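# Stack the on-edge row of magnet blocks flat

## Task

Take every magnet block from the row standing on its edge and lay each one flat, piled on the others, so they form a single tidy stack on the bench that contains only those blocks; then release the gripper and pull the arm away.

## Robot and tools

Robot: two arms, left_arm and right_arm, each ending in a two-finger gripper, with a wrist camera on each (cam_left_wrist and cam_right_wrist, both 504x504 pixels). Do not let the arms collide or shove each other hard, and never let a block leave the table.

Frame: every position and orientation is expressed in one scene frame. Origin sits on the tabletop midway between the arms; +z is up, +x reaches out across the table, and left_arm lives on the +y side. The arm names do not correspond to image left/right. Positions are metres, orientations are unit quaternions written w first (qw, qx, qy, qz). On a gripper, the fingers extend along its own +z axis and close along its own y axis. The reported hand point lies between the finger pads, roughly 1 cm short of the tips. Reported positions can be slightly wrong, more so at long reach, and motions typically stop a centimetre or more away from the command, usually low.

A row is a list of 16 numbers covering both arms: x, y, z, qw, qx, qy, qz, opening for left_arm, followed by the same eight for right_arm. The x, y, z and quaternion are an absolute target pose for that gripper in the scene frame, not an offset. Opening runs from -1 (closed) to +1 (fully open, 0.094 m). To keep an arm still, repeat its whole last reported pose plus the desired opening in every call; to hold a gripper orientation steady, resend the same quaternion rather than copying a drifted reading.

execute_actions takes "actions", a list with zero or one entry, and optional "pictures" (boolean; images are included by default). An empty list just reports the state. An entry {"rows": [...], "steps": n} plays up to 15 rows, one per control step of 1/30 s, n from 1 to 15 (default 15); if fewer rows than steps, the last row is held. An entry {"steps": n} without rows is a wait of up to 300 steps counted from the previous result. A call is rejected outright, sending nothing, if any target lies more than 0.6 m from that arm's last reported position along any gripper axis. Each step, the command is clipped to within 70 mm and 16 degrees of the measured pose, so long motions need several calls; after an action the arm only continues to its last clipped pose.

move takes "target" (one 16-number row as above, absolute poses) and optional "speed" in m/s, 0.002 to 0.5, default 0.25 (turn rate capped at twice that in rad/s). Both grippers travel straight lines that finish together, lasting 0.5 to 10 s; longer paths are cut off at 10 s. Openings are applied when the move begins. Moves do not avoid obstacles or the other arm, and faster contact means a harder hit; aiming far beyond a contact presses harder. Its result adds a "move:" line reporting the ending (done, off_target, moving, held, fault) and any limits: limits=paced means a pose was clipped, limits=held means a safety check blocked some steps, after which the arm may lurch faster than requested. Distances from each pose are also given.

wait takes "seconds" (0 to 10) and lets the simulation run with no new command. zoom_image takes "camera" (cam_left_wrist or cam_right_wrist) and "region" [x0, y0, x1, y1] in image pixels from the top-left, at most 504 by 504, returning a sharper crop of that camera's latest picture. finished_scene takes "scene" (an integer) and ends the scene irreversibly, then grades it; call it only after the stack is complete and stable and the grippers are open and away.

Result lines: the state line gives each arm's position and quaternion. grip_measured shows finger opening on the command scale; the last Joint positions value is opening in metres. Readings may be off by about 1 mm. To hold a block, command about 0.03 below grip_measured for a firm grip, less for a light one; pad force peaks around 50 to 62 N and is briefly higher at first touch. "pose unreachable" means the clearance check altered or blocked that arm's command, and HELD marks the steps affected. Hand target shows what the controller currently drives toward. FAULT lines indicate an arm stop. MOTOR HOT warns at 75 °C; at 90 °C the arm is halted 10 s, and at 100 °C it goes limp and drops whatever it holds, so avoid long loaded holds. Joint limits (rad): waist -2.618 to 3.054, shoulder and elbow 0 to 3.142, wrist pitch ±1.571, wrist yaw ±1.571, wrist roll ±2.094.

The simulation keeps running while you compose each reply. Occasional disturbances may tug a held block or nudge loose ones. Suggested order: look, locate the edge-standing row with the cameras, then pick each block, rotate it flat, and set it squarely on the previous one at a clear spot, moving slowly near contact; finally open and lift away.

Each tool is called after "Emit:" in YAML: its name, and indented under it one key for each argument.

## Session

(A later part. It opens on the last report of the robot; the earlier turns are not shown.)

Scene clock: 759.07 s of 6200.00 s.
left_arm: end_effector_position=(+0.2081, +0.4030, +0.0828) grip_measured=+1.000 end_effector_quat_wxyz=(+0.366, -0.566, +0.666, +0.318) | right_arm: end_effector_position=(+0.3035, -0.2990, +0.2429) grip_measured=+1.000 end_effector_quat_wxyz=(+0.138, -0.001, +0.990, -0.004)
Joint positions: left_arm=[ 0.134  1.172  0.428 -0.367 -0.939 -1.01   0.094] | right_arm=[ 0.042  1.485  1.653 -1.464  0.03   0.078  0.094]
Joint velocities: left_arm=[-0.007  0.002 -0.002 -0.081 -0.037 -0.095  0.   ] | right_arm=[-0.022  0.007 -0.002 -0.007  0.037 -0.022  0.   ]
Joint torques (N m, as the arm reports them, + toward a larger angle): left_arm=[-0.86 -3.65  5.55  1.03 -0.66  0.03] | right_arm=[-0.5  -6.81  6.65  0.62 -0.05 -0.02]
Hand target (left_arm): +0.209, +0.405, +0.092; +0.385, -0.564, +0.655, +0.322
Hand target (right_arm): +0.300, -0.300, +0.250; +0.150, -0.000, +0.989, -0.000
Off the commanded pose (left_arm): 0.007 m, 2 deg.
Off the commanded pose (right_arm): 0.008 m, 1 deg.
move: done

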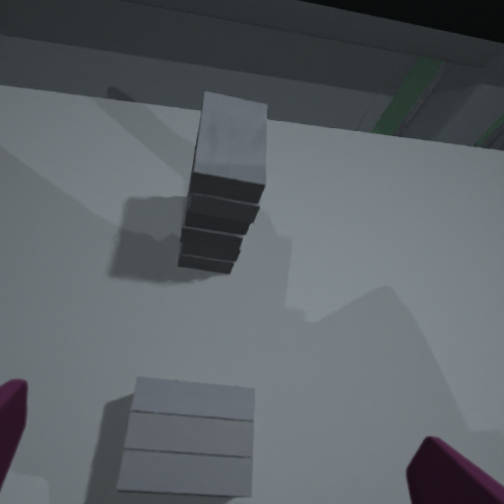

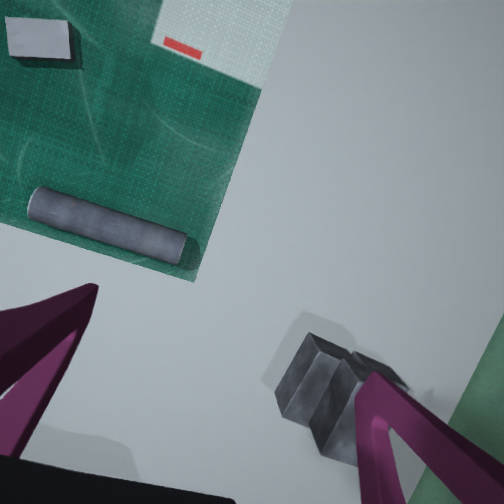

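Emit:
move:
  target: [0.205,0.418,0.045, 0.385,-0.560,0.656,0.329, 1, 0.3,-0.3,0.25, 0.15,0,0.989,0, 1]
  speed: 0.06

Scene clock: 771.70 s of 6200.00 s.
left_arm: end_effector_position=(+0.2086, +0.4149, +0.0452) grip_measured=+1.000 end_effector_quat_wxyz=(+0.386, -0.559, +0.660, +0.321) | right_arm: end_effector_position=(+0.3035, -0.2990, +0.2429) grip_measured=+1.000 end_effector_quat_wxyz=(+0.138, -0.001, +0.990, -0.004)
Joint positions: left_arm=[ 0.19   1.319  0.273  0.066 -0.93  -0.884  0.094] | right_arm=[ 0.042  1.485  1.653 -1.464  0.03   0.078  0.094]
Joint velocities: left_arm=[ 0.012 -0.027 -0.002  0.037  0.007  0.007  0.   ] | right_arm=[ 0.002 -0.017 -0.022  0.007 -0.007  0.037  0.   ]
Joint torques (N m, as the arm reports them, + toward a larger angle): left_arm=[ 0.99 -1.2   4.41  1.12 -0.43  0.04] | right_arm=[-0.63 -6.83  6.63  0.63 -0.04 -0.04]
Hand target (left_arm): +0.205, +0.418, +0.044; +0.384, -0.561, +0.656, +0.328
Hand target (right_arm): +0.300, -0.300, +0.250; +0.150, -0.000, +0.989, -0.000
Off the commanded pose (left_arm): 0.005 m, 1 deg.
Off the commanded pose (right_arm): 0.008 m, 1 deg.
After step 90, 8.27 s passed at rest.
move: done

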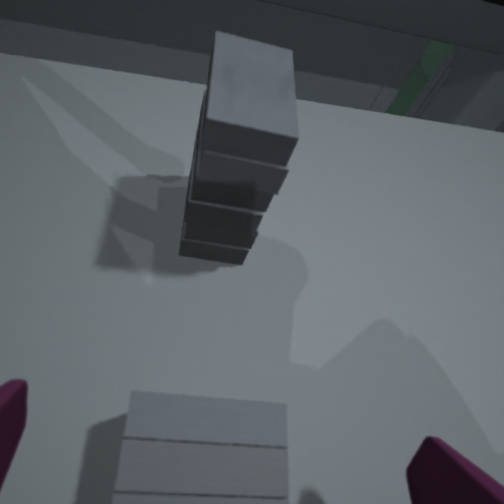

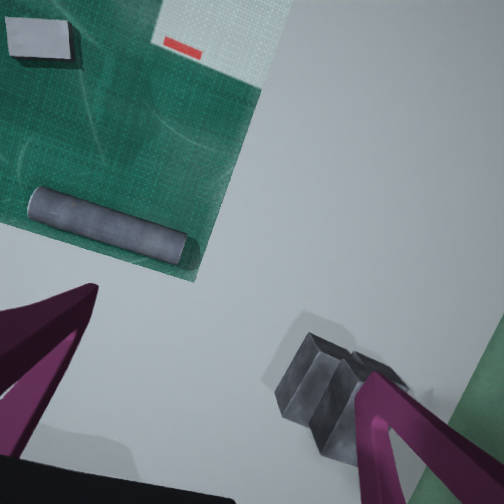

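Emit:
move:
  target: [0.203,0.422,0.026, 0.385,-0.560,0.656,0.329, 1, 0.3,-0.3,0.25, 0.15,0,0.989,0, 1]
  speed: 0.03

Scene clock: 784.57 s of 6200.00 s.
left_arm: end_effector_position=(+0.2069, +0.4191, +0.0264) grip_measured=+1.000 end_effector_quat_wxyz=(+0.386, -0.559, +0.660, +0.322) | right_arm: end_effector_position=(+0.3035, -0.2990, +0.2429) grip_measured=+1.000 end_effector_quat_wxyz=(+0.138, -0.001, +0.990, -0.004)
Joint positions: left_arm=[ 0.216  1.434  0.223  0.261 -0.917 -0.846  0.094] | right_arm=[ 0.042  1.485  1.653 -1.464  0.03   0.078  0.094]
Joint velocities: left_arm=[-0.007  0.007 -0.002  0.037 -0.022  0.051  0.   ] | right_arm=[ 0.002  0.007 -0.027 -0.037 -0.037  0.022  0.   ]
Joint torques (N m, as the arm reports them, + toward a larger angle): left_arm=[ 0.98 -1.61  3.72  1.18 -0.42  0.03] | right_arm=[-0.51 -6.83  6.68  0.6  -0.05 -0.05]
Hand target (left_arm): +0.203, +0.422, +0.026; +0.384, -0.560, +0.656, +0.329
Hand target (right_arm): +0.300, -0.300, +0.250; +0.150, -0.000, +0.989, -0.000
Off the commanded pose (left_arm): 0.005 m, 1 deg.
Off the commanded pose (right_arm): 0.008 m, 1 deg.
After step 90, 8.63 s passed at rest.
move: done

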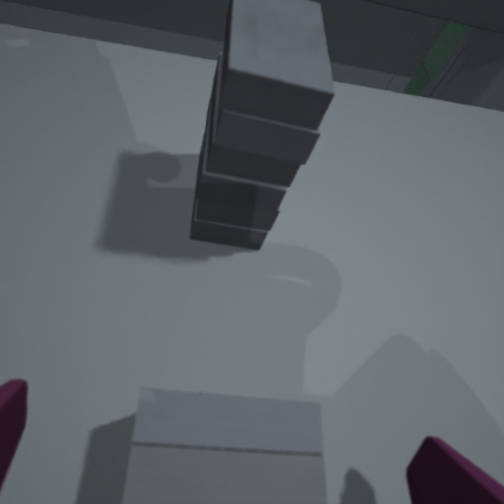

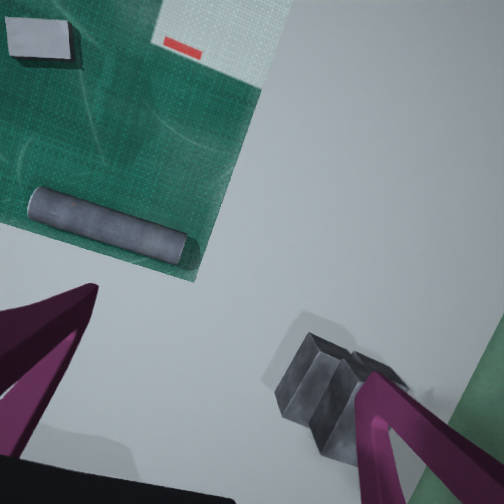

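Emit:
move:
  target: [0.203,0.4235,0.016, 0.385,-0.560,0.656,0.329, 1, 0.3,-0.3,0.25, 0.15,0,0.989,0, 1]
  speed: 0.015

Scene clock: 792.10 s of 6200.00 s.
left_arm: end_effector_position=(+0.2068, +0.4203, +0.0158) grip_measured=+1.000 end_effector_quat_wxyz=(+0.384, -0.558, +0.661, +0.321) | right_arm: end_effector_position=(+0.3035, -0.2990, +0.2429) grip_measured=+1.000 end_effector_quat_wxyz=(+0.138, -0.001, +0.990, -0.004)
Joint positions: left_arm=[ 0.224  1.51   0.206  0.358 -0.909 -0.835  0.094] | right_arm=[ 0.042  1.485  1.653 -1.464  0.03   0.078  0.094]
Joint velocities: left_arm=[-0.017  0.007  0.002  0.007  0.051 -0.007  0.   ] | right_arm=[0.007 0.002 0.007 0.022 0.066 0.095 0.   ]
Joint torques (N m, as the arm reports them, + toward a larger angle): left_arm=[ 1.04 -1.82  3.3   1.22 -0.41  0.03] | right_arm=[-0.59 -6.81  6.62  0.61 -0.04 -0.05]
Hand target (left_arm): +0.203, +0.423, +0.016; +0.385, -0.560, +0.656, +0.329
Hand target (right_arm): +0.300, -0.300, +0.250; +0.150, -0.000, +0.989, -0.000
Off the commanded pose (left_arm): 0.005 m, 1 deg.
Off the commanded pose (right_arm): 0.008 m, 1 deg.
After step 90, 3.47 s passed at rest.
move: done

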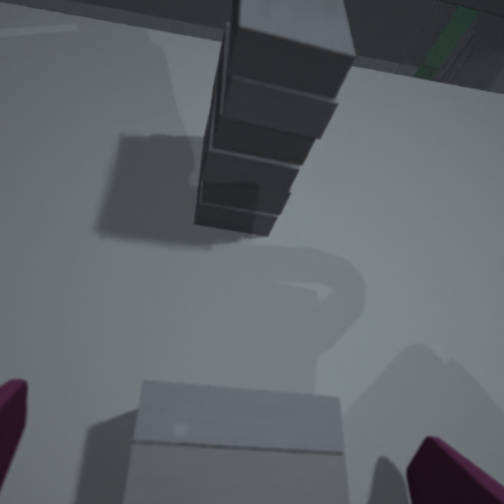

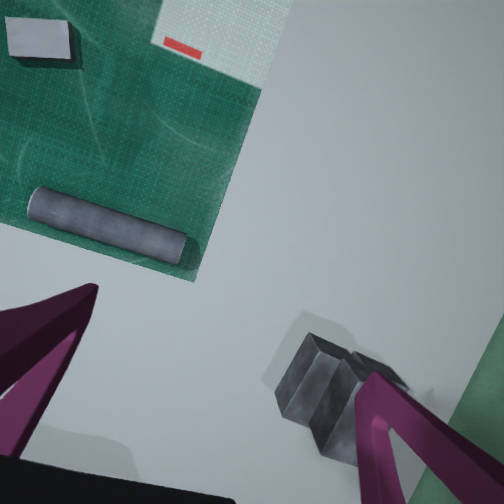

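Emit:
move:
  target: [0.204,0.4235,0.0105, 0.385,-0.560,0.656,0.329, 1, 0.3,-0.3,0.25, 0.15,0,0.989,0, 1]
  speed: 0.01

Scene clock: 797.67 s of 6200.00 s.
left_arm: end_effector_position=(+0.2096, +0.4215, +0.0127) grip_measured=+1.000 end_effector_quat_wxyz=(+0.388, -0.558, +0.659, +0.322) | right_arm: end_effector_position=(+0.3035, -0.2990, +0.2429) grip_measured=+1.000 end_effector_quat_wxyz=(+0.138, -0.001, +0.990, -0.004)
Joint positions: left_arm=[ 0.224  1.554  0.206  0.413 -0.914 -0.83   0.094] | right_arm=[ 0.042  1.485  1.653 -1.464  0.03   0.078  0.094]
Joint velocities: left_arm=[ 0.002  0.017  0.007  0.037  0.007 -0.007  0.   ] | right_arm=[-0.002 -0.042 -0.002 -0.081  0.066  0.022  0.   ]
Joint torques (N m, as the arm reports them, + toward a larger angle): left_arm=[ 0.8  -1.85  2.72  1.25 -0.41 -0.01] | right_arm=[-0.59 -6.82  6.63  0.6  -0.06 -0.03]
Hand target (left_arm): +0.204, +0.423, +0.010; +0.385, -0.560, +0.656, +0.329
Hand target (right_arm): +0.300, -0.300, +0.250; +0.150, -0.000, +0.989, -0.000
Off the commanded pose (left_arm): 0.006 m, 1 deg.
Off the commanded pose (right_arm): 0.008 m, 1 deg.
After step 90, 1.10 s passed at rest.
move: done

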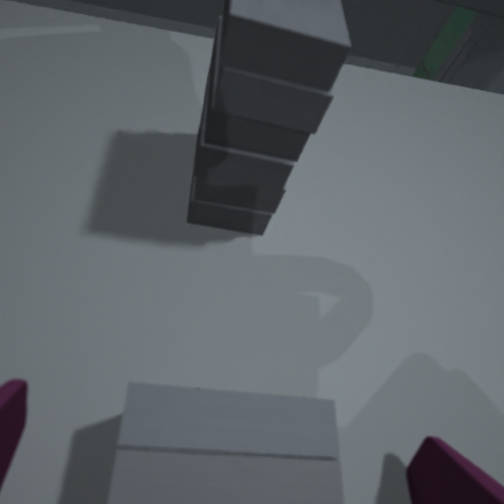

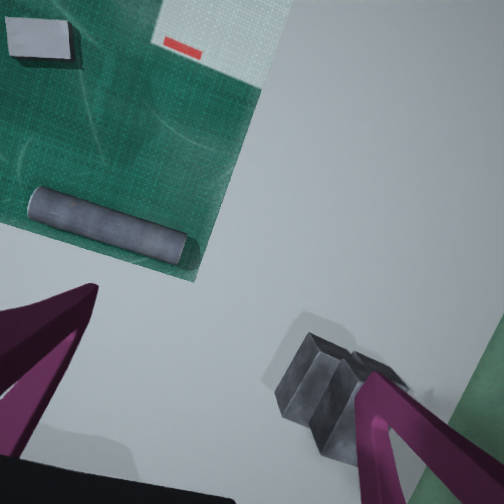

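Emit:
execute_actions:
  actions:
    - {"rows": [[0.204,0.4235,0.0115, 0.385,-0.560,0.656,0.329, 0.0, 0.3,-0.3,0.25, 0.15,0,0.989,0, 1]], "steps": 15}

Scene clock: 806.47 s of 6200.00 s.
left_arm: end_effector_position=(+0.2090, +0.4215, +0.0124) grip_measured=+0.003 end_effector_quat_wxyz=(+0.387, -0.558, +0.659, +0.323) | right_arm: end_effector_position=(+0.3035, -0.2990, +0.2429) grip_measured=+1.000 end_effector_quat_wxyz=(+0.138, -0.001, +0.990, -0.004)
Joint positions: left_arm=[ 0.225  1.555  0.205  0.414 -0.914 -0.83   0.047] | right_arm=[ 0.042  1.485  1.653 -1.464  0.03   0.078  0.094]
Joint velocities: left_arm=[ 0.002 -0.002 -0.017  0.007 -0.051  0.051  0.001] | right_arm=[-0.017 -0.027 -0.002  0.022  0.007  0.007  0.   ]
Joint torques (N m, as the arm reports them, + toward a larger angle): left_arm=[ 0.83 -2.58  2.84  1.17 -0.4  -0.01] | right_arm=[-0.55 -6.77  6.65  0.61 -0.05 -0.02]
Hand target (left_arm): +0.204, +0.423, +0.011; +0.385, -0.560, +0.656, +0.329
Hand target (right_arm): +0.300, -0.300, +0.250; +0.150, -0.000, +0.989, -0.000
Off the commanded pose (left_arm): 0.005 m, 1 deg.
Off the commanded pose (right_arm): 0.008 m, 1 deg.
Steps of this call (steps 1 to 90: nothing new was sent; then 5.30 s passed at rest; steps 91 to 105: all 15 steps of this action). Readings (end_effector_position):
91: left_arm (+0.2097, +0.4215, +0.0126) | right_arm (+0.3035, -0.2990, +0.2429)
92: left_arm (+0.2097, +0.4215, +0.0126) | right_arm (+0.3035, -0.2990, +0.2429)
94: left_arm (+0.2097, +0.4215, +0.0126) | right_arm (+0.3035, -0.2990, +0.2429)
98: left_arm (+0.2090, +0.4215, +0.0124) | right_arm (+0.3035, -0.2990, +0.2429)
105: the state above

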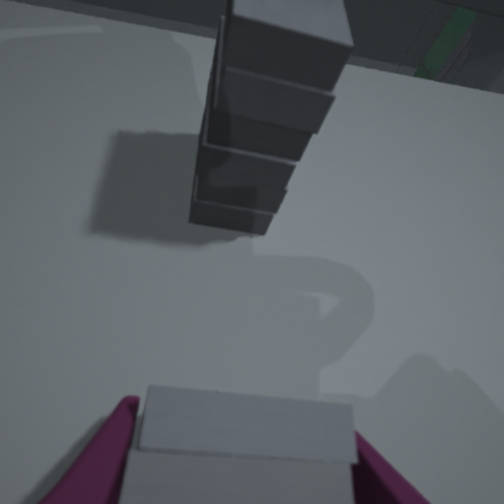

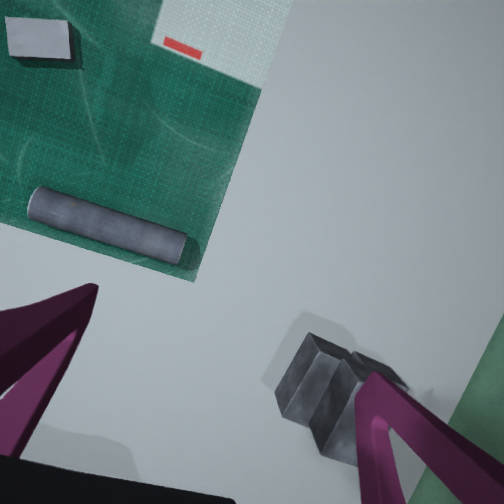

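Emit:
zoom_image:
  camera: "cam_left_wrist"
  region: [60, 350, 440, 504]

Region (60, 350, 440, 504) of cam_left_wrist's 504x504 image, scaled by 1.326, with more detail than that image has; it fills the top 204 rows of this view, and the rest is white.

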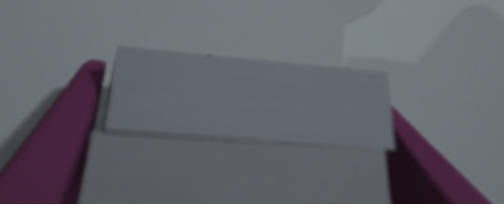

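Emit:
execute_actions:
  actions:
    - {"rows": [[0.206,0.4235,0.012, 0.385,-0.560,0.656,0.329, -0.08, 0.3,-0.3,0.25, 0.15,0,0.989,0, 1]], "steps": 10}
  pictures: false

Emit:
execute_actions:
  actions:
    - {"rows": [[0.206,0.4235,0.012, 0.385,-0.560,0.656,0.329, -0.15, 0.3,-0.3,0.25, 0.15,0,0.989,0, 1]], "steps": 15}

Scene clock: 814.43 s of 6200.00 s.
left_arm: end_effector_position=(+0.2089, +0.4216, +0.0125) grip_measured=-0.077 end_effector_quat_wxyz=(+0.387, -0.558, +0.659, +0.323) | right_arm: end_effector_position=(+0.3035, -0.2990, +0.2429) grip_measured=+1.000 end_effector_quat_wxyz=(+0.138, -0.001, +0.990, -0.004)
Joint positions: left_arm=[ 0.225  1.555  0.205  0.414 -0.915 -0.83   0.043] | right_arm=[ 0.042  1.485  1.653 -1.464  0.03   0.078  0.094]
Joint velocities: left_arm=[-0.002 -0.027  0.007  0.037  0.007 -0.066 -0.001] | right_arm=[-0.007  0.002 -0.007 -0.007 -0.007 -0.051  0.   ]
Joint torques (N m, as the arm reports them, + toward a larger angle): left_arm=[ 0.52 -2.35  3.59  1.06 -0.42 -0.01] | right_arm=[-0.5  -6.83  6.62  0.59 -0.07 -0.04]
Hand target (left_arm): +0.206, +0.423, +0.012; +0.385, -0.560, +0.656, +0.329
Hand target (right_arm): +0.300, -0.300, +0.250; +0.150, -0.000, +0.989, -0.000
Off the commanded pose (left_arm): 0.004 m, 1 deg.
Off the commanded pose (right_arm): 0.008 m, 1 deg.
Steps of this call (steps 1 to 90: nothing new was sent; then 4.63 s passed at rest; steps 91 to 100: all 10 steps of this action). Readings (end_effector_position):
91: left_arm (+0.2089, +0.4216, +0.0125) | right_arm (+0.3035, -0.2990, +0.2429)
92: left_arm (+0.2089, +0.4216, +0.0125) | right_arm (+0.3035, -0.2990, +0.2429)
94: left_arm (+0.2089, +0.4216, +0.0125) | right_arm (+0.3035, -0.2990, +0.2429)
98: left_arm (+0.2089, +0.4216, +0.0125) | right_arm (+0.3035, -0.2990, +0.2429)
100: the state above

Scene clock: 814.93 s of 6200.00 s.
left_arm: end_effector_position=(+0.2089, +0.4216, +0.0125) grip_measured=-0.111 end_effector_quat_wxyz=(+0.387, -0.558, +0.659, +0.323) | right_arm: end_effector_position=(+0.3035, -0.2990, +0.2429) grip_measured=+1.000 end_effector_quat_wxyz=(+0.138, -0.001, +0.990, -0.004)
Joint positions: left_arm=[ 0.225  1.555  0.205  0.414 -0.915 -0.83   0.042] | right_arm=[ 0.042  1.485  1.653 -1.464  0.03   0.078  0.094]
Joint velocities: left_arm=[-0.007  0.007 -0.002 -0.051 -0.081 -0.037  0.   ] | right_arm=[-0.007  0.007  0.012 -0.022 -0.051  0.037  0.   ]
Joint torques (N m, as the arm reports them, + toward a larger angle): left_arm=[ 0.52 -2.3   3.72  1.06 -0.4  -0.04] | right_arm=[-0.59 -6.79  6.66  0.61 -0.04 -0.03]
Hand target (left_arm): +0.206, +0.423, +0.012; +0.385, -0.560, +0.656, +0.329
Hand target (right_arm): +0.300, -0.300, +0.250; +0.150, -0.000, +0.989, -0.000
Off the commanded pose (left_arm): 0.004 m, 1 deg.
Off the commanded pose (right_arm): 0.008 m, 1 deg.
Steps of this call (steps 1 to 15: all 15 steps of this action). Readings (end_effector_position):
1: left_arm (+0.2089, +0.4216, +0.0125) | right_arm (+0.3035, -0.2990, +0.2429)
2: left_arm (+0.2089, +0.4216, +0.0125) | right_arm (+0.3035, -0.2990, +0.2429)
4: left_arm (+0.2089, +0.4216, +0.0125) | right_arm (+0.3035, -0.2990, +0.2429)
8: left_arm (+0.2089, +0.4216, +0.0125) | right_arm (+0.3035, -0.2990, +0.2429)
15: the state above

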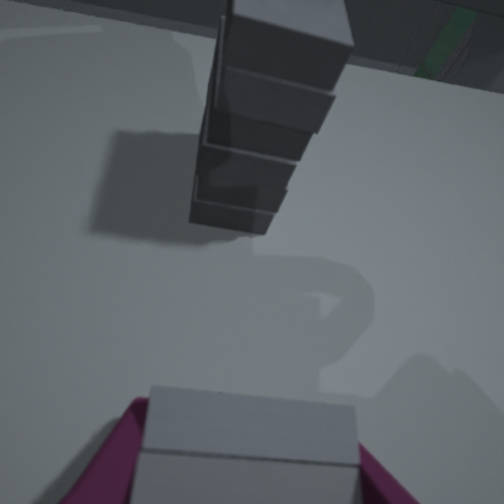

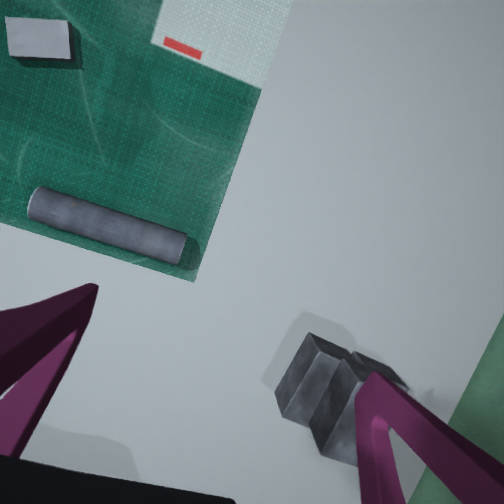

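Emit:
move:
  target: [0.207,0.42,0.07, 0.385,-0.560,0.656,0.329, -0.15, 0.3,-0.3,0.25, 0.15,0,0.989,0, 1]
  speed: 0.05

Scene clock: 820.37 s of 6200.00 s.
left_arm: end_effector_position=(+0.1951, +0.4146, +0.0468) grip_measured=-0.111 end_effector_quat_wxyz=(+0.348, -0.554, +0.682, +0.325) | right_arm: end_effector_position=(+0.3035, -0.2990, +0.2429) grip_measured=+1.000 end_effector_quat_wxyz=(+0.138, -0.001, +0.990, -0.004)
Joint positions: left_arm=[ 0.225  1.241  0.294 -0.094 -0.886 -0.854  0.042] | right_arm=[ 0.042  1.485  1.653 -1.464  0.03   0.078  0.094]
Joint velocities: left_arm=[ 0.002 -0.007 -0.007 -0.066 -0.007  0.081  0.   ] | right_arm=[-0.017 -0.002 -0.002 -0.022 -0.022  0.022  0.   ]
Joint torques (N m, as the arm reports them, + toward a larger angle): left_arm=[-1.14 -4.39  8.49  1.04 -0.77 -0.08] | right_arm=[-0.49 -6.87  6.62  0.59 -0.04 -0.04]
Hand target (left_arm): +0.206, +0.420, +0.070; +0.385, -0.561, +0.656, +0.328
Hand target (right_arm): +0.300, -0.300, +0.250; +0.150, -0.000, +0.989, -0.000
Off the commanded pose (left_arm): 0.027 m, 5 deg.
Off the commanded pose (right_arm): 0.008 m, 1 deg.
After step 90, 0.67 s passed at rest.
move: off_target (left_arm)

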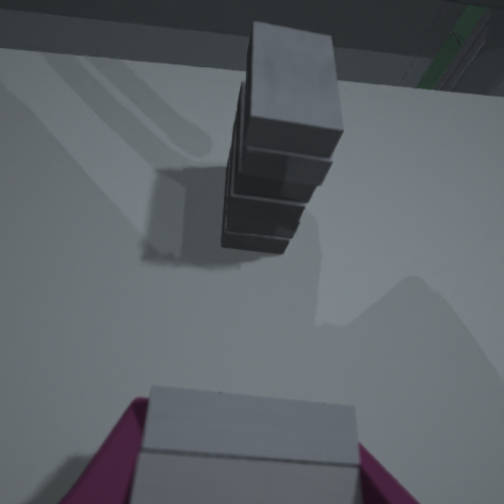

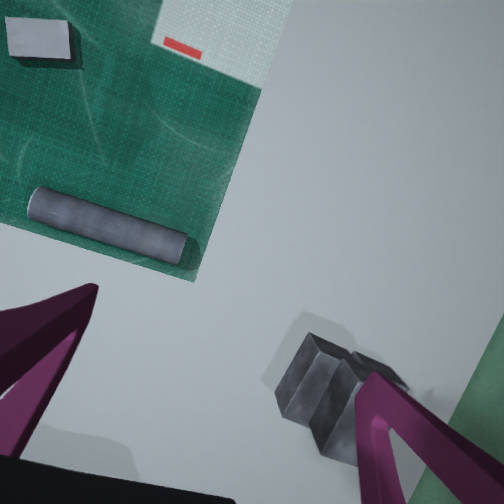

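Emit:
move:
  target: [0.24,0.40,0.15, 0.0962,-0.6698,0.731,0.0882, -0.15, 0.3,-0.3,0.25, 0.15,0,0.989,0, 1]
  speed: 0.1

Scene clock: 826.97 s of 6200.00 s.
left_arm: end_effector_position=(+0.2352, +0.3925, +0.1377) grip_measured=-0.111 end_effector_quat_wxyz=(+0.077, -0.667, +0.736, +0.088) | right_arm: end_effector_position=(+0.3035, -0.2990, +0.2429) grip_measured=+1.000 end_effector_quat_wxyz=(+0.138, -0.001, +0.990, -0.004)
Joint positions: left_arm=[ 0.492  1.463  1.222 -1.216 -0.205 -0.94   0.042] | right_arm=[ 0.042  1.485  1.653 -1.464  0.03   0.078  0.094]
Joint velocities: left_arm=[-0.002 -0.022 -0.002  0.037  0.095  0.007  0.001] | right_arm=[-0.007 -0.017  0.002  0.007 -0.051  0.007  0.   ]
Joint torques (N m, as the arm reports them, + toward a larger angle): left_arm=[ 0.98 -4.52  9.44  0.35 -0.22  0.02] | right_arm=[-0.56 -6.81  6.62  0.6  -0.05 -0.04]
Hand target (left_arm): +0.238, +0.400, +0.149; +0.093, -0.670, +0.731, +0.090
Hand target (right_arm): +0.300, -0.300, +0.250; +0.150, -0.000, +0.989, -0.000
Off the commanded pose (left_arm): 0.015 m, 2 deg.
Off the commanded pose (right_arm): 0.008 m, 1 deg.
move: off_target (left_arm)

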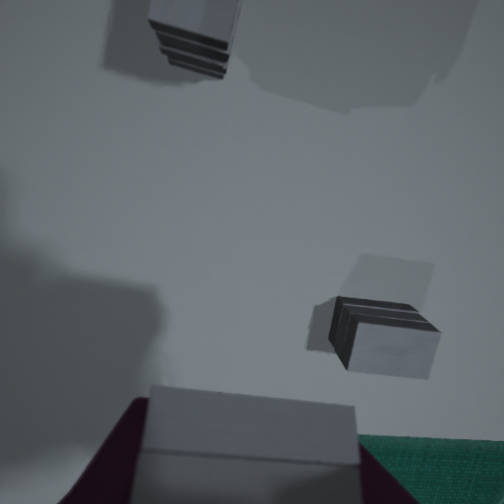

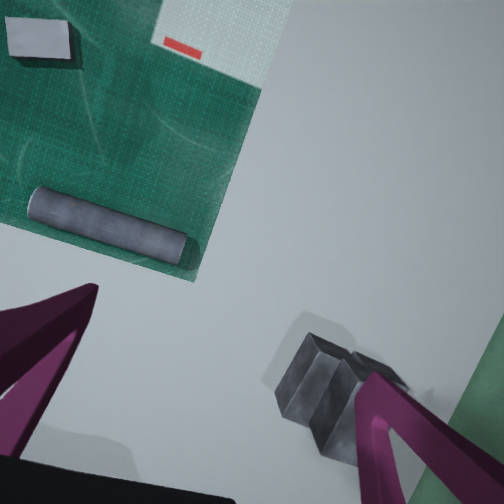

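Emit:
zoom_image:
  camera: "cam_left_wrist"
  region: [290, 230, 470, 410]

Region (290, 230, 470, 410) of cam_left_wrist's 504x504 image, scaled by 2.800, with more detail than that image has.

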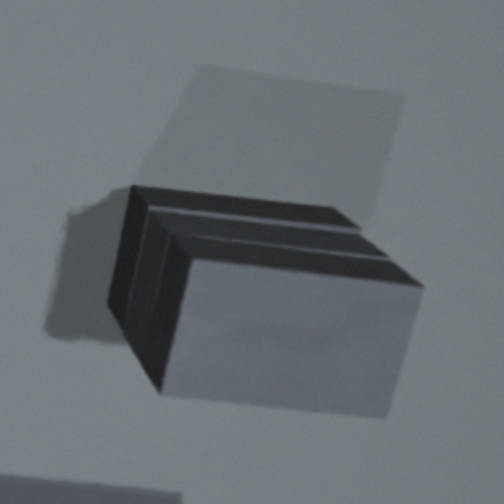

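Emit:
move:
  target: [0.321,0.376,0.105, -0.147,-0.6916,0.6916,-0.147, -0.15, 0.3,-0.3,0.25, 0.15,0,0.989,0, 1]
  speed: 0.08

Scene clock: 852.17 s of 6200.00 s.
left_arm: end_effector_position=(+0.3192, +0.3749, +0.0892) grip_measured=-0.111 end_effector_quat_wxyz=(+0.154, +0.688, -0.696, +0.131) | right_arm: end_effector_position=(+0.3035, -0.2990, +0.2429) grip_measured=+1.000 end_effector_quat_wxyz=(+0.138, -0.001, +0.990, -0.004)
Joint positions: left_arm=[ 0.591  2.071  1.711 -1.484  0.307 -0.897  0.042] | right_arm=[ 0.042  1.485  1.653 -1.464  0.03   0.078  0.094]
Joint velocities: left_arm=[ 0.007 -0.012  0.002 -0.007 -0.007 -0.081  0.   ] | right_arm=[ 0.017  0.002 -0.007  0.007  0.022 -0.037  0.   ]
Joint torques (N m, as the arm reports them, + toward a larger angle): left_arm=[ 0.93 -9.96  8.61 -0.54  0.33  0.03] | right_arm=[-0.51 -6.86  6.63  0.59 -0.04 -0.04]
Hand target (left_arm): +0.321, +0.376, +0.103; +0.150, +0.690, -0.693, +0.145
Hand target (right_arm): +0.300, -0.300, +0.250; +0.150, -0.000, +0.989, -0.000
Off the commanded pose (left_arm): 0.016 m, 2 deg.
Off the commanded pose (right_arm): 0.008 m, 1 deg.
After step 90, 17.67 s passed at rest.
move: off_target (left_arm)

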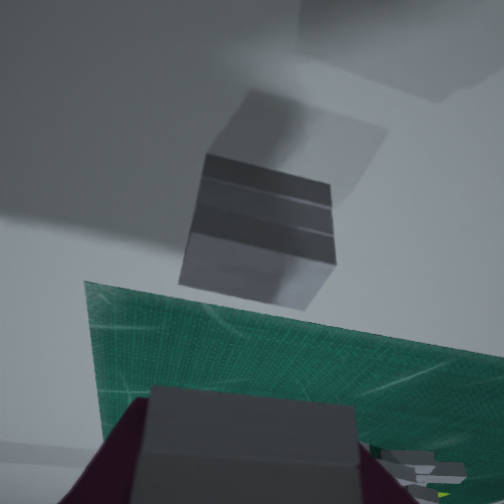

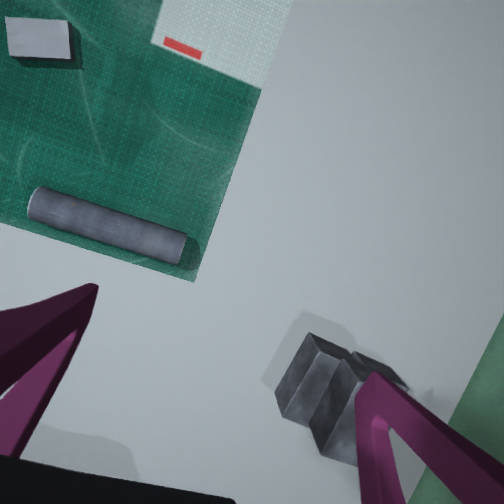

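Emit:
move:
  target: [0.324,0.372,0.075, -0.1743,-0.6468,0.7260,-0.1553, -0.15, 0.3,-0.3,0.25, 0.15,0,0.989,0, 1]
  speed: 0.03

Scene clock: 914.13 s of 6200.00 s.
left_arm: end_effector_position=(+0.3184, +0.3721, +0.0643) grip_measured=-0.111 end_effector_quat_wxyz=(-0.184, -0.648, +0.725, -0.141) | right_arm: end_effector_position=(+0.3035, -0.2990, +0.2429) grip_measured=+1.000 end_effector_quat_wxyz=(+0.138, -0.001, +0.990, -0.004)
Joint positions: left_arm=[ 0.591  2.151  1.711 -1.481  0.318 -0.782  0.042] | right_arm=[ 0.042  1.485  1.653 -1.464  0.03   0.078  0.094]
Joint velocities: left_arm=[ 0.002 -0.012 -0.002  0.007 -0.022 -0.007 -0.001] | right_arm=[-0.017  0.007  0.002 -0.022  0.007 -0.007  0.   ]
Joint torques (N m, as the arm reports them, + toward a larger angle): left_arm=[  0.13 -10.34   7.57  -0.5    0.36   0.  ] | right_arm=[-0.55 -6.86  6.6   0.6  -0.04 -0.03]
Hand target (left_arm): +0.324, +0.372, +0.075; -0.174, -0.647, +0.726, -0.155
Hand target (right_arm): +0.300, -0.300, +0.250; +0.150, -0.000, +0.989, -0.000
Off the commanded pose (left_arm): 0.012 m, 2 deg.
Off the commanded pose (right_arm): 0.008 m, 1 deg.
After step 90, 56.77 s passed at rest.
move: off_target (left_arm)

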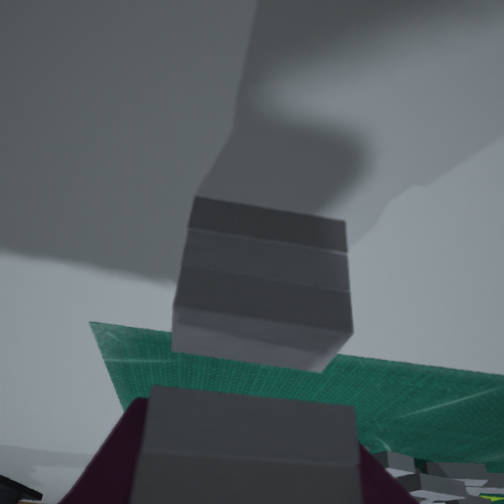

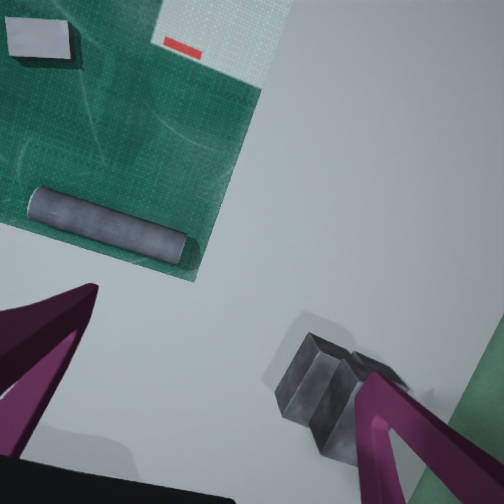

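Emit:
move:
  target: [0.3225,0.3715,0.06, -0.1932,-0.6425,0.7212,-0.1722, -0.15, 0.3,-0.3,0.25, 0.15,0,0.989,0, 1]
  speed: 0.015

Scene clock: 926.47 s of 6200.00 s.
left_arm: end_effector_position=(+0.3200, +0.3703, +0.0505) grip_measured=-0.111 end_effector_quat_wxyz=(-0.200, -0.640, +0.725, -0.157) | right_arm: end_effector_position=(+0.3035, -0.2990, +0.2429) grip_measured=+1.000 end_effector_quat_wxyz=(+0.138, -0.001, +0.990, -0.004)
Joint positions: left_arm=[ 0.598  2.198  1.711 -1.471  0.346 -0.749  0.042] | right_arm=[ 0.042  1.485  1.653 -1.464  0.03   0.078  0.094]
Joint velocities: left_arm=[-0.002 -0.007  0.002  0.037  0.007 -0.022  0.   ] | right_arm=[-0.007 -0.002 -0.007 -0.037 -0.007 -0.007  0.   ]
Joint torques (N m, as the arm reports them, + toward a larger angle): left_arm=[  0.92 -10.66   6.5   -0.56   0.39   0.02] | right_arm=[-0.56 -6.86  6.61  0.62 -0.03 -0.03]
Hand target (left_arm): +0.322, +0.371, +0.060; -0.193, -0.642, +0.721, -0.172
Hand target (right_arm): +0.300, -0.300, +0.250; +0.150, -0.000, +0.989, -0.000
Off the commanded pose (left_arm): 0.010 m, 2 deg.
Off the commanded pose (right_arm): 0.008 m, 1 deg.
After step 90, 6.93 s passed at rest.
move: done

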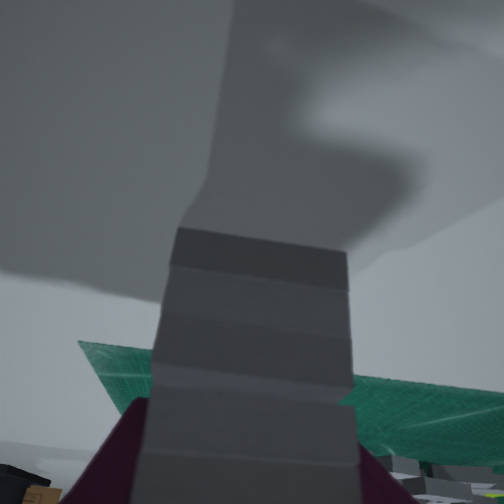

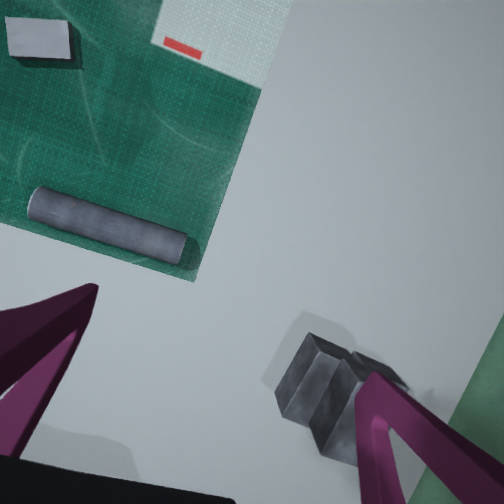

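Emit:
zoom_image:
  camera: "cam_left_wrist"
  region: [110, 300, 400, 504]

Region (110, 300, 400, 504) of cam_left_wrist's 504x504 image, scaled by 1.738, with more detail than that image has; it fills the top 355 rows of this view, and the rest is white.

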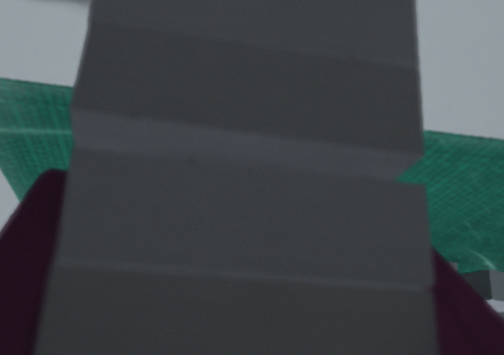

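Emit:
move:
  target: [0.3225,0.3715,0.0555, -0.19,-0.6425,0.7212,-0.176, -0.15, 0.3,-0.3,0.25, 0.15,0,0.989,0, 1]
  speed: 0.006

Scene clock: 941.33 s of 6200.00 s.
left_arm: end_effector_position=(+0.3229, +0.3706, +0.0478) grip_measured=-0.111 end_effector_quat_wxyz=(-0.197, -0.638, +0.726, -0.162) | right_arm: end_effector_position=(+0.3035, -0.2990, +0.2429) grip_measured=+1.000 end_effector_quat_wxyz=(+0.138, -0.001, +0.990, -0.004)
Joint positions: left_arm=[ 0.598  2.205  1.711 -1.458  0.355 -0.745  0.042] | right_arm=[ 0.042  1.485  1.653 -1.464  0.03   0.078  0.094]
Joint velocities: left_arm=[-0.002 -0.002 -0.002 -0.022  0.022  0.007 -0.001] | right_arm=[-0.017 -0.007 -0.007  0.007  0.022 -0.037  0.   ]
Joint torques (N m, as the arm reports them, + toward a larger angle): left_arm=[  1.27 -11.43   4.74  -0.45   0.36  -0.02] | right_arm=[-0.51 -6.78  6.67  0.6  -0.06 -0.03]
Hand target (left_arm): +0.323, +0.371, +0.055; -0.190, -0.642, +0.721, -0.176
Hand target (right_arm): +0.300, -0.300, +0.250; +0.150, -0.000, +0.989, -0.000
Off the commanded pose (left_arm): 0.008 m, 2 deg.
Off the commanded pose (right_arm): 0.008 m, 1 deg.
After step 90, 8.10 s passed at rest.
move: done

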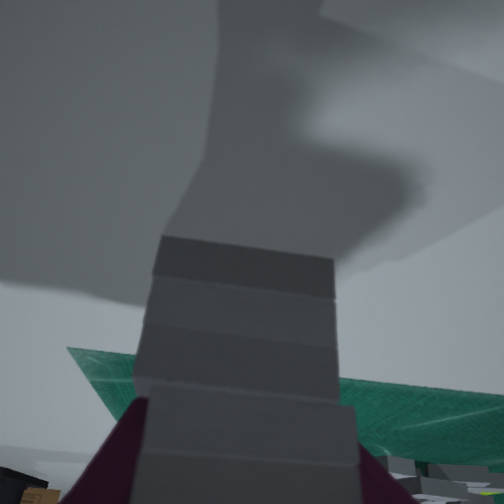

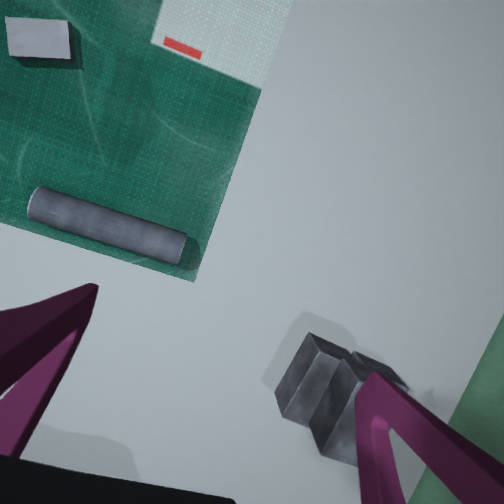

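Emit:
move:
  target: [0.3195,0.372,0.0565, -0.19,-0.6425,0.7212,-0.176, -0.15, 0.3,-0.3,0.25, 0.15,0,0.989,0, 1]
  speed: 0.006

Scene clock: 950.73 s of 6200.00 s.
left_arm: end_effector_position=(+0.3225, +0.3705, +0.0473) grip_measured=-0.111 end_effector_quat_wxyz=(-0.197, -0.639, +0.724, -0.171) | right_arm: end_effector_position=(+0.3035, -0.2990, +0.2429) grip_measured=+1.000 end_effector_quat_wxyz=(+0.138, -0.001, +0.990, -0.004)
Joint positions: left_arm=[ 0.606  2.205  1.704 -1.455  0.37  -0.738  0.042] | right_arm=[ 0.042  1.485  1.653 -1.464  0.03   0.078  0.094]
Joint velocities: left_arm=[ 0.012 -0.002  0.007 -0.007 -0.007 -0.037  0.   ] | right_arm=[ 0.002 -0.022 -0.002 -0.007  0.007  0.095  0.   ]
Joint torques (N m, as the arm reports them, + toward a larger angle): left_arm=[  1.11 -12.04   4.37  -0.49   0.21  -0.01] | right_arm=[-0.51 -6.81  6.69  0.6  -0.05 -0.04]
Hand target (left_arm): +0.320, +0.372, +0.056; -0.190, -0.642, +0.721, -0.176
Hand target (right_arm): +0.300, -0.300, +0.250; +0.150, -0.000, +0.989, -0.000
Off the commanded pose (left_arm): 0.010 m, 1 deg.
Off the commanded pose (right_arm): 0.008 m, 1 deg.
After step 90, 3.43 s passed at rest.
move: done

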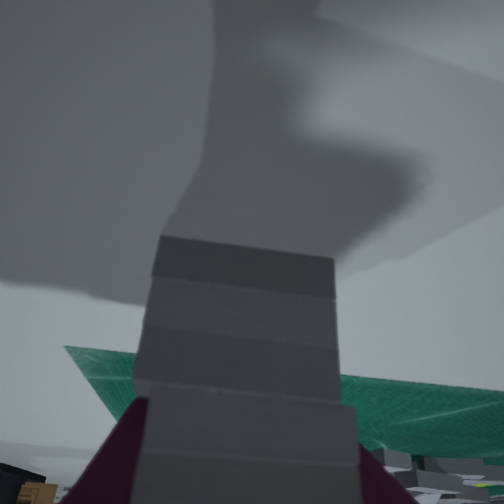

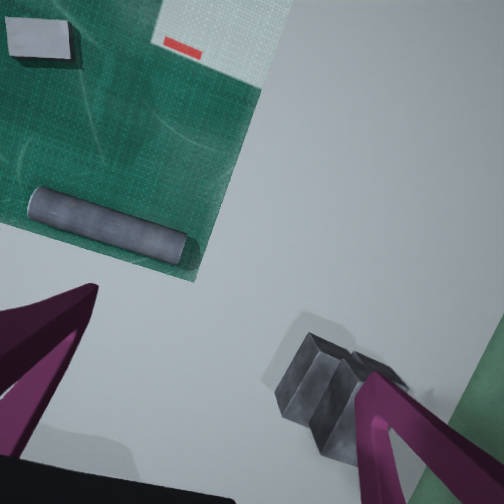

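Emit:
move:
  target: [0.316,0.372,0.066, -0.19,-0.6425,0.7212,-0.176, -0.15, 0.3,-0.3,0.25, 0.15,0,0.989,0, 1]
  speed: 0.01

Scene clock: 957.90 s of 6200.00 s.
left_arm: end_effector_position=(+0.3217, +0.3725, +0.0477) grip_measured=-0.111 end_effector_quat_wxyz=(-0.196, -0.640, +0.723, -0.172) | right_arm: end_effector_position=(+0.3035, -0.2990, +0.2429) grip_measured=+1.000 end_effector_quat_wxyz=(+0.138, -0.001, +0.990, -0.004)
Joint positions: left_arm=[ 0.612  2.204  1.704 -1.455  0.37  -0.736  0.042] | right_arm=[ 0.042  1.485  1.653 -1.464  0.03   0.078  0.094]
Joint velocities: left_arm=[ 0.022  0.017  0.002  0.037  0.037  0.022 -0.   ] | right_arm=[-0.007  0.012 -0.017 -0.095 -0.037 -0.051  0.   ]
Joint torques (N m, as the arm reports them, + toward a larger angle): left_arm=[  0.85 -13.4    4.84  -0.72   0.22   0.02] | right_arm=[-0.56 -6.82  6.68  0.61 -0.06 -0.05]
Hand target (left_arm): +0.316, +0.372, +0.065; -0.190, -0.642, +0.721, -0.176
Hand target (right_arm): +0.300, -0.300, +0.250; +0.150, -0.000, +0.989, -0.000
Off the commanded pose (left_arm): 0.019 m, 1 deg.
Off the commanded pose (right_arm): 0.008 m, 1 deg.
After step 90, 1.97 s passed at rest.
move: off_target (left_arm)

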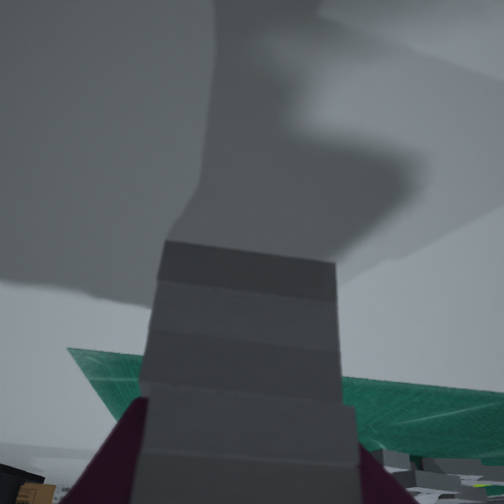

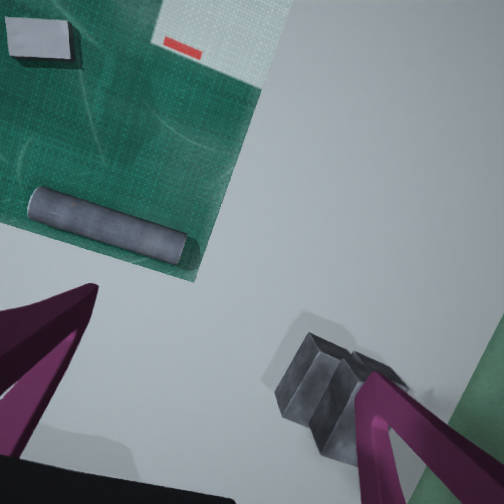

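Emit:
move:
  target: [0.317,0.371,0.076, -0.19,-0.6425,0.7212,-0.176, -0.15, 0.3,-0.3,0.25, 0.15,0,0.989,0, 1]
  speed: 0.02

Scene clock: 970.60 s of 6200.00 s.
left_arm: end_effector_position=(+0.3178, +0.3699, +0.0539) grip_measured=-0.111 end_effector_quat_wxyz=(-0.201, -0.640, +0.721, -0.170) | right_arm: end_effector_position=(+0.3035, -0.2990, +0.2429) grip_measured=+1.000 end_effector_quat_wxyz=(+0.138, -0.001, +0.990, -0.004)
Joint positions: left_arm=[ 0.612  2.191  1.704 -1.48   0.368 -0.735  0.042] | right_arm=[ 0.042  1.485  1.653 -1.464  0.03   0.078  0.094]
Joint velocities: left_arm=[-0.017  0.022 -0.012  0.007 -0.007 -0.081 -0.001] | right_arm=[-0.007 -0.022 -0.002 -0.022 -0.007 -0.007  0.   ]
Joint torques (N m, as the arm reports them, + toward a larger angle): left_arm=[  0.66 -13.01   7.22  -0.81   0.25  -0.03] | right_arm=[-0.59 -6.84  6.76  0.62 -0.06 -0.05]
Hand target (left_arm): +0.317, +0.371, +0.075; -0.190, -0.642, +0.721, -0.176
Hand target (right_arm): +0.300, -0.300, +0.250; +0.150, -0.000, +0.989, -0.000
Off the commanded pose (left_arm): 0.022 m, 1 deg.
Off the commanded pose (right_arm): 0.008 m, 1 deg.
After step 90, 7.90 s passed at rest.
move: off_target (left_arm)

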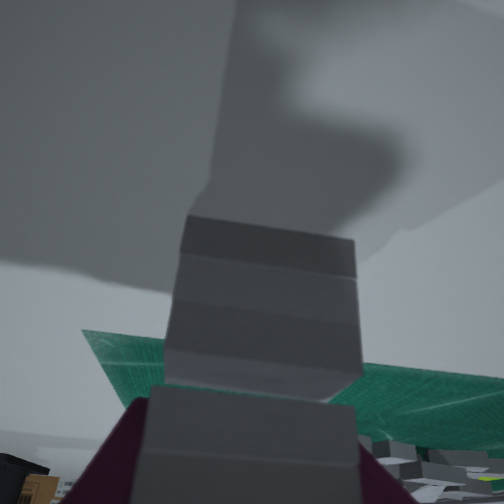

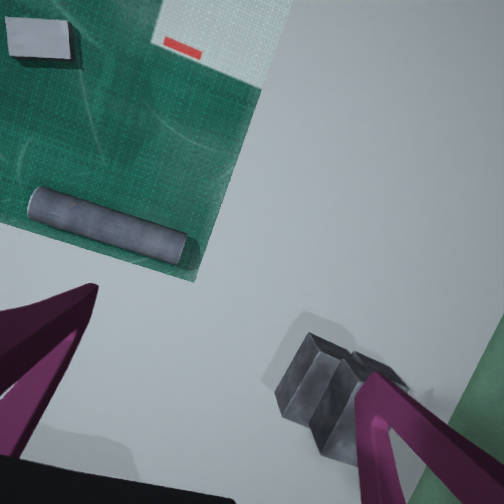

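Emit:
move:
  target: [0.3205,0.3712,0.0625, -0.19,-0.6425,0.7212,-0.176, -0.15, 0.3,-0.3,0.25, 0.15,0,0.989,0, 1]
  speed: 0.01

Scene clock: 978.23 s of 6200.00 s.
left_arm: end_effector_position=(+0.3186, +0.3715, +0.0497) grip_measured=-0.111 end_effector_quat_wxyz=(-0.201, -0.640, +0.722, -0.168) | right_arm: end_effector_position=(+0.3035, -0.2990, +0.2429) grip_measured=+1.000 end_effector_quat_wxyz=(+0.138, -0.001, +0.990, -0.004)
Joint positions: left_arm=[ 0.612  2.2    1.704 -1.469  0.364 -0.735  0.042] | right_arm=[ 0.042  1.485  1.653 -1.464  0.03   0.078  0.094]
Joint velocities: left_arm=[-0.002 -0.012 -0.002  0.007 -0.007  0.022 -0.001] | right_arm=[ 0.017  0.007 -0.007 -0.022 -0.066 -0.007  0.   ]
Joint torques (N m, as the arm reports them, + toward a larger angle): left_arm=[  0.25 -11.96   5.71  -0.53   0.31  -0.06] | right_arm=[-0.6  -6.83  6.65  0.6  -0.05 -0.06]
Hand target (left_arm): +0.320, +0.371, +0.062; -0.190, -0.643, +0.721, -0.176
Hand target (right_arm): +0.300, -0.300, +0.250; +0.150, -0.000, +0.989, -0.000
Off the commanded pose (left_arm): 0.013 m, 2 deg.
Off the commanded pose (right_arm): 0.008 m, 1 deg.
After step 90, 3.10 s passed at rest.
move: off_target (left_arm)

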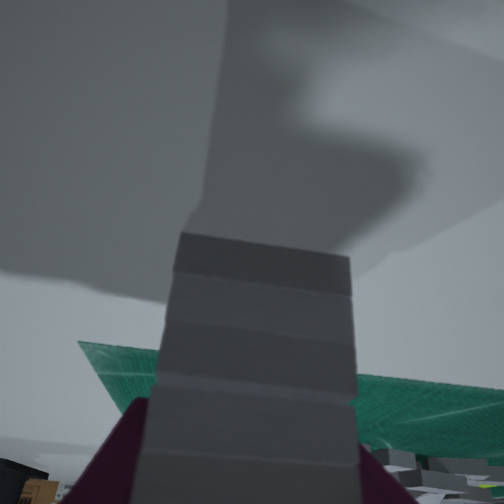

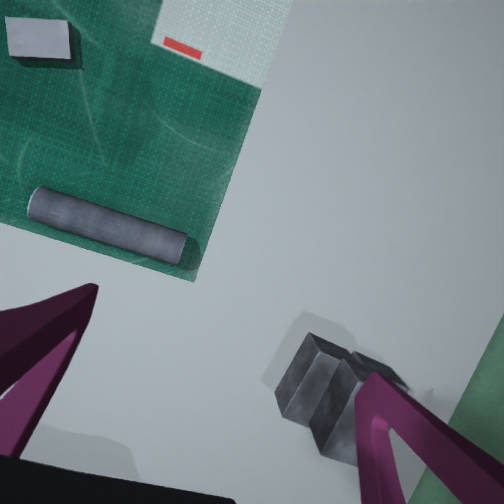

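Emit:
zoom_image:
  camera: "cam_left_wrist"
  region: [110, 300, 400, 504]

Region (110, 300, 400, 504) of cam_left_wrist's 504x504 image, scaled by 1.738, with more detail than that image has; it fills the top 355 rows of this view, and the rest is white.

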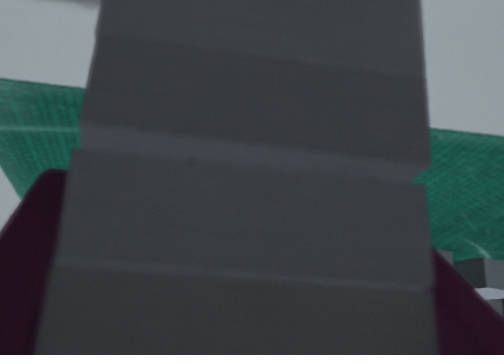

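Emit:
move:
  target: [0.3205,0.3705,0.0600, -0.19,-0.6425,0.7212,-0.176, -0.15, 0.3,-0.3,0.25, 0.15,0,0.989,0, 1]
  speed: 0.005

Scene clock: 990.73 s of 6200.00 s.
left_arm: end_effector_position=(+0.3190, +0.3722, +0.0476) grip_measured=-0.111 end_effector_quat_wxyz=(-0.201, -0.640, +0.722, -0.167) | right_arm: end_effector_position=(+0.3035, -0.2990, +0.2429) grip_measured=+1.000 end_effector_quat_wxyz=(+0.138, -0.001, +0.990, -0.004)
Joint positions: left_arm=[ 0.612  2.205  1.704 -1.464  0.362 -0.735  0.042] | right_arm=[ 0.042  1.485  1.653 -1.464  0.03   0.078  0.094]
Joint velocities: left_arm=[ 0.007  0.012  0.002 -0.037  0.037  0.051 -0.001] | right_arm=[-0.007 -0.007 -0.002 -0.022 -0.007 -0.037  0.   ]
Joint torques (N m, as the arm reports them, + toward a larger angle): left_arm=[  0.12 -12.44   4.97  -0.48   0.31  -0.06] | right_arm=[-0.53 -6.79  6.71  0.6  -0.04 -0.03]
Hand target (left_arm): +0.320, +0.370, +0.060; -0.190, -0.642, +0.721, -0.176
Hand target (right_arm): +0.300, -0.300, +0.250; +0.150, -0.000, +0.989, -0.000
Off the commanded pose (left_arm): 0.013 m, 2 deg.
Off the commanded pose (right_arm): 0.008 m, 1 deg.
After step 90, 6.60 s passed at rest.
move: off_target (left_arm)

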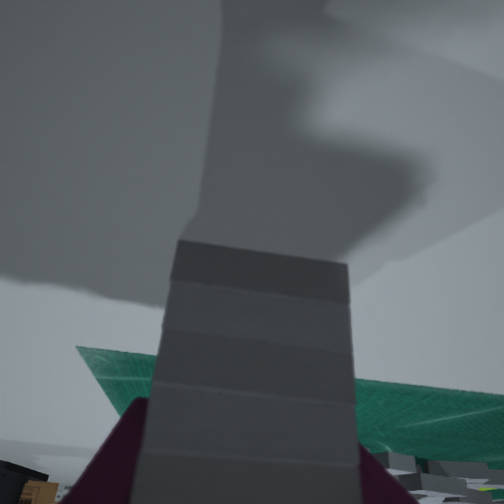

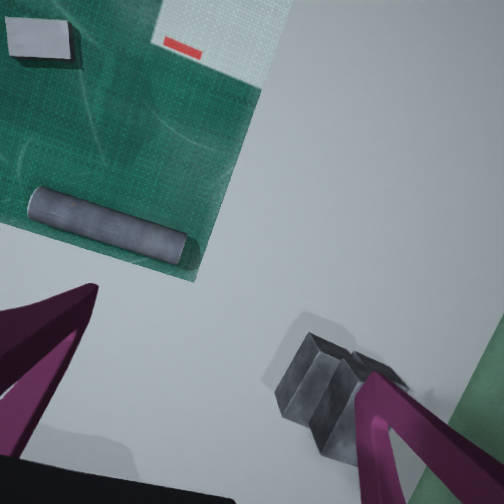

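Emit:
zoom_image:
  camera: "cam_left_wrist"
  region: [110, 300, 400, 504]

Region (110, 300, 400, 504) of cam_left_wrist's 504x504 image, scaled by 1.738, with more detail than that image has; it fills the top 355 rows of this view, and the rest is white.

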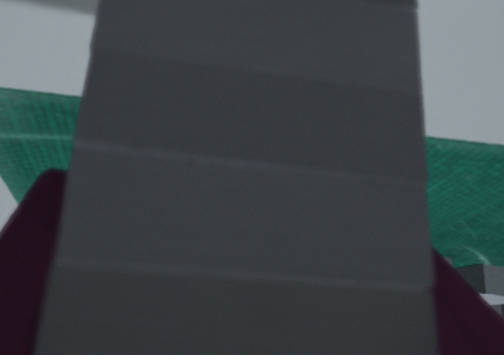

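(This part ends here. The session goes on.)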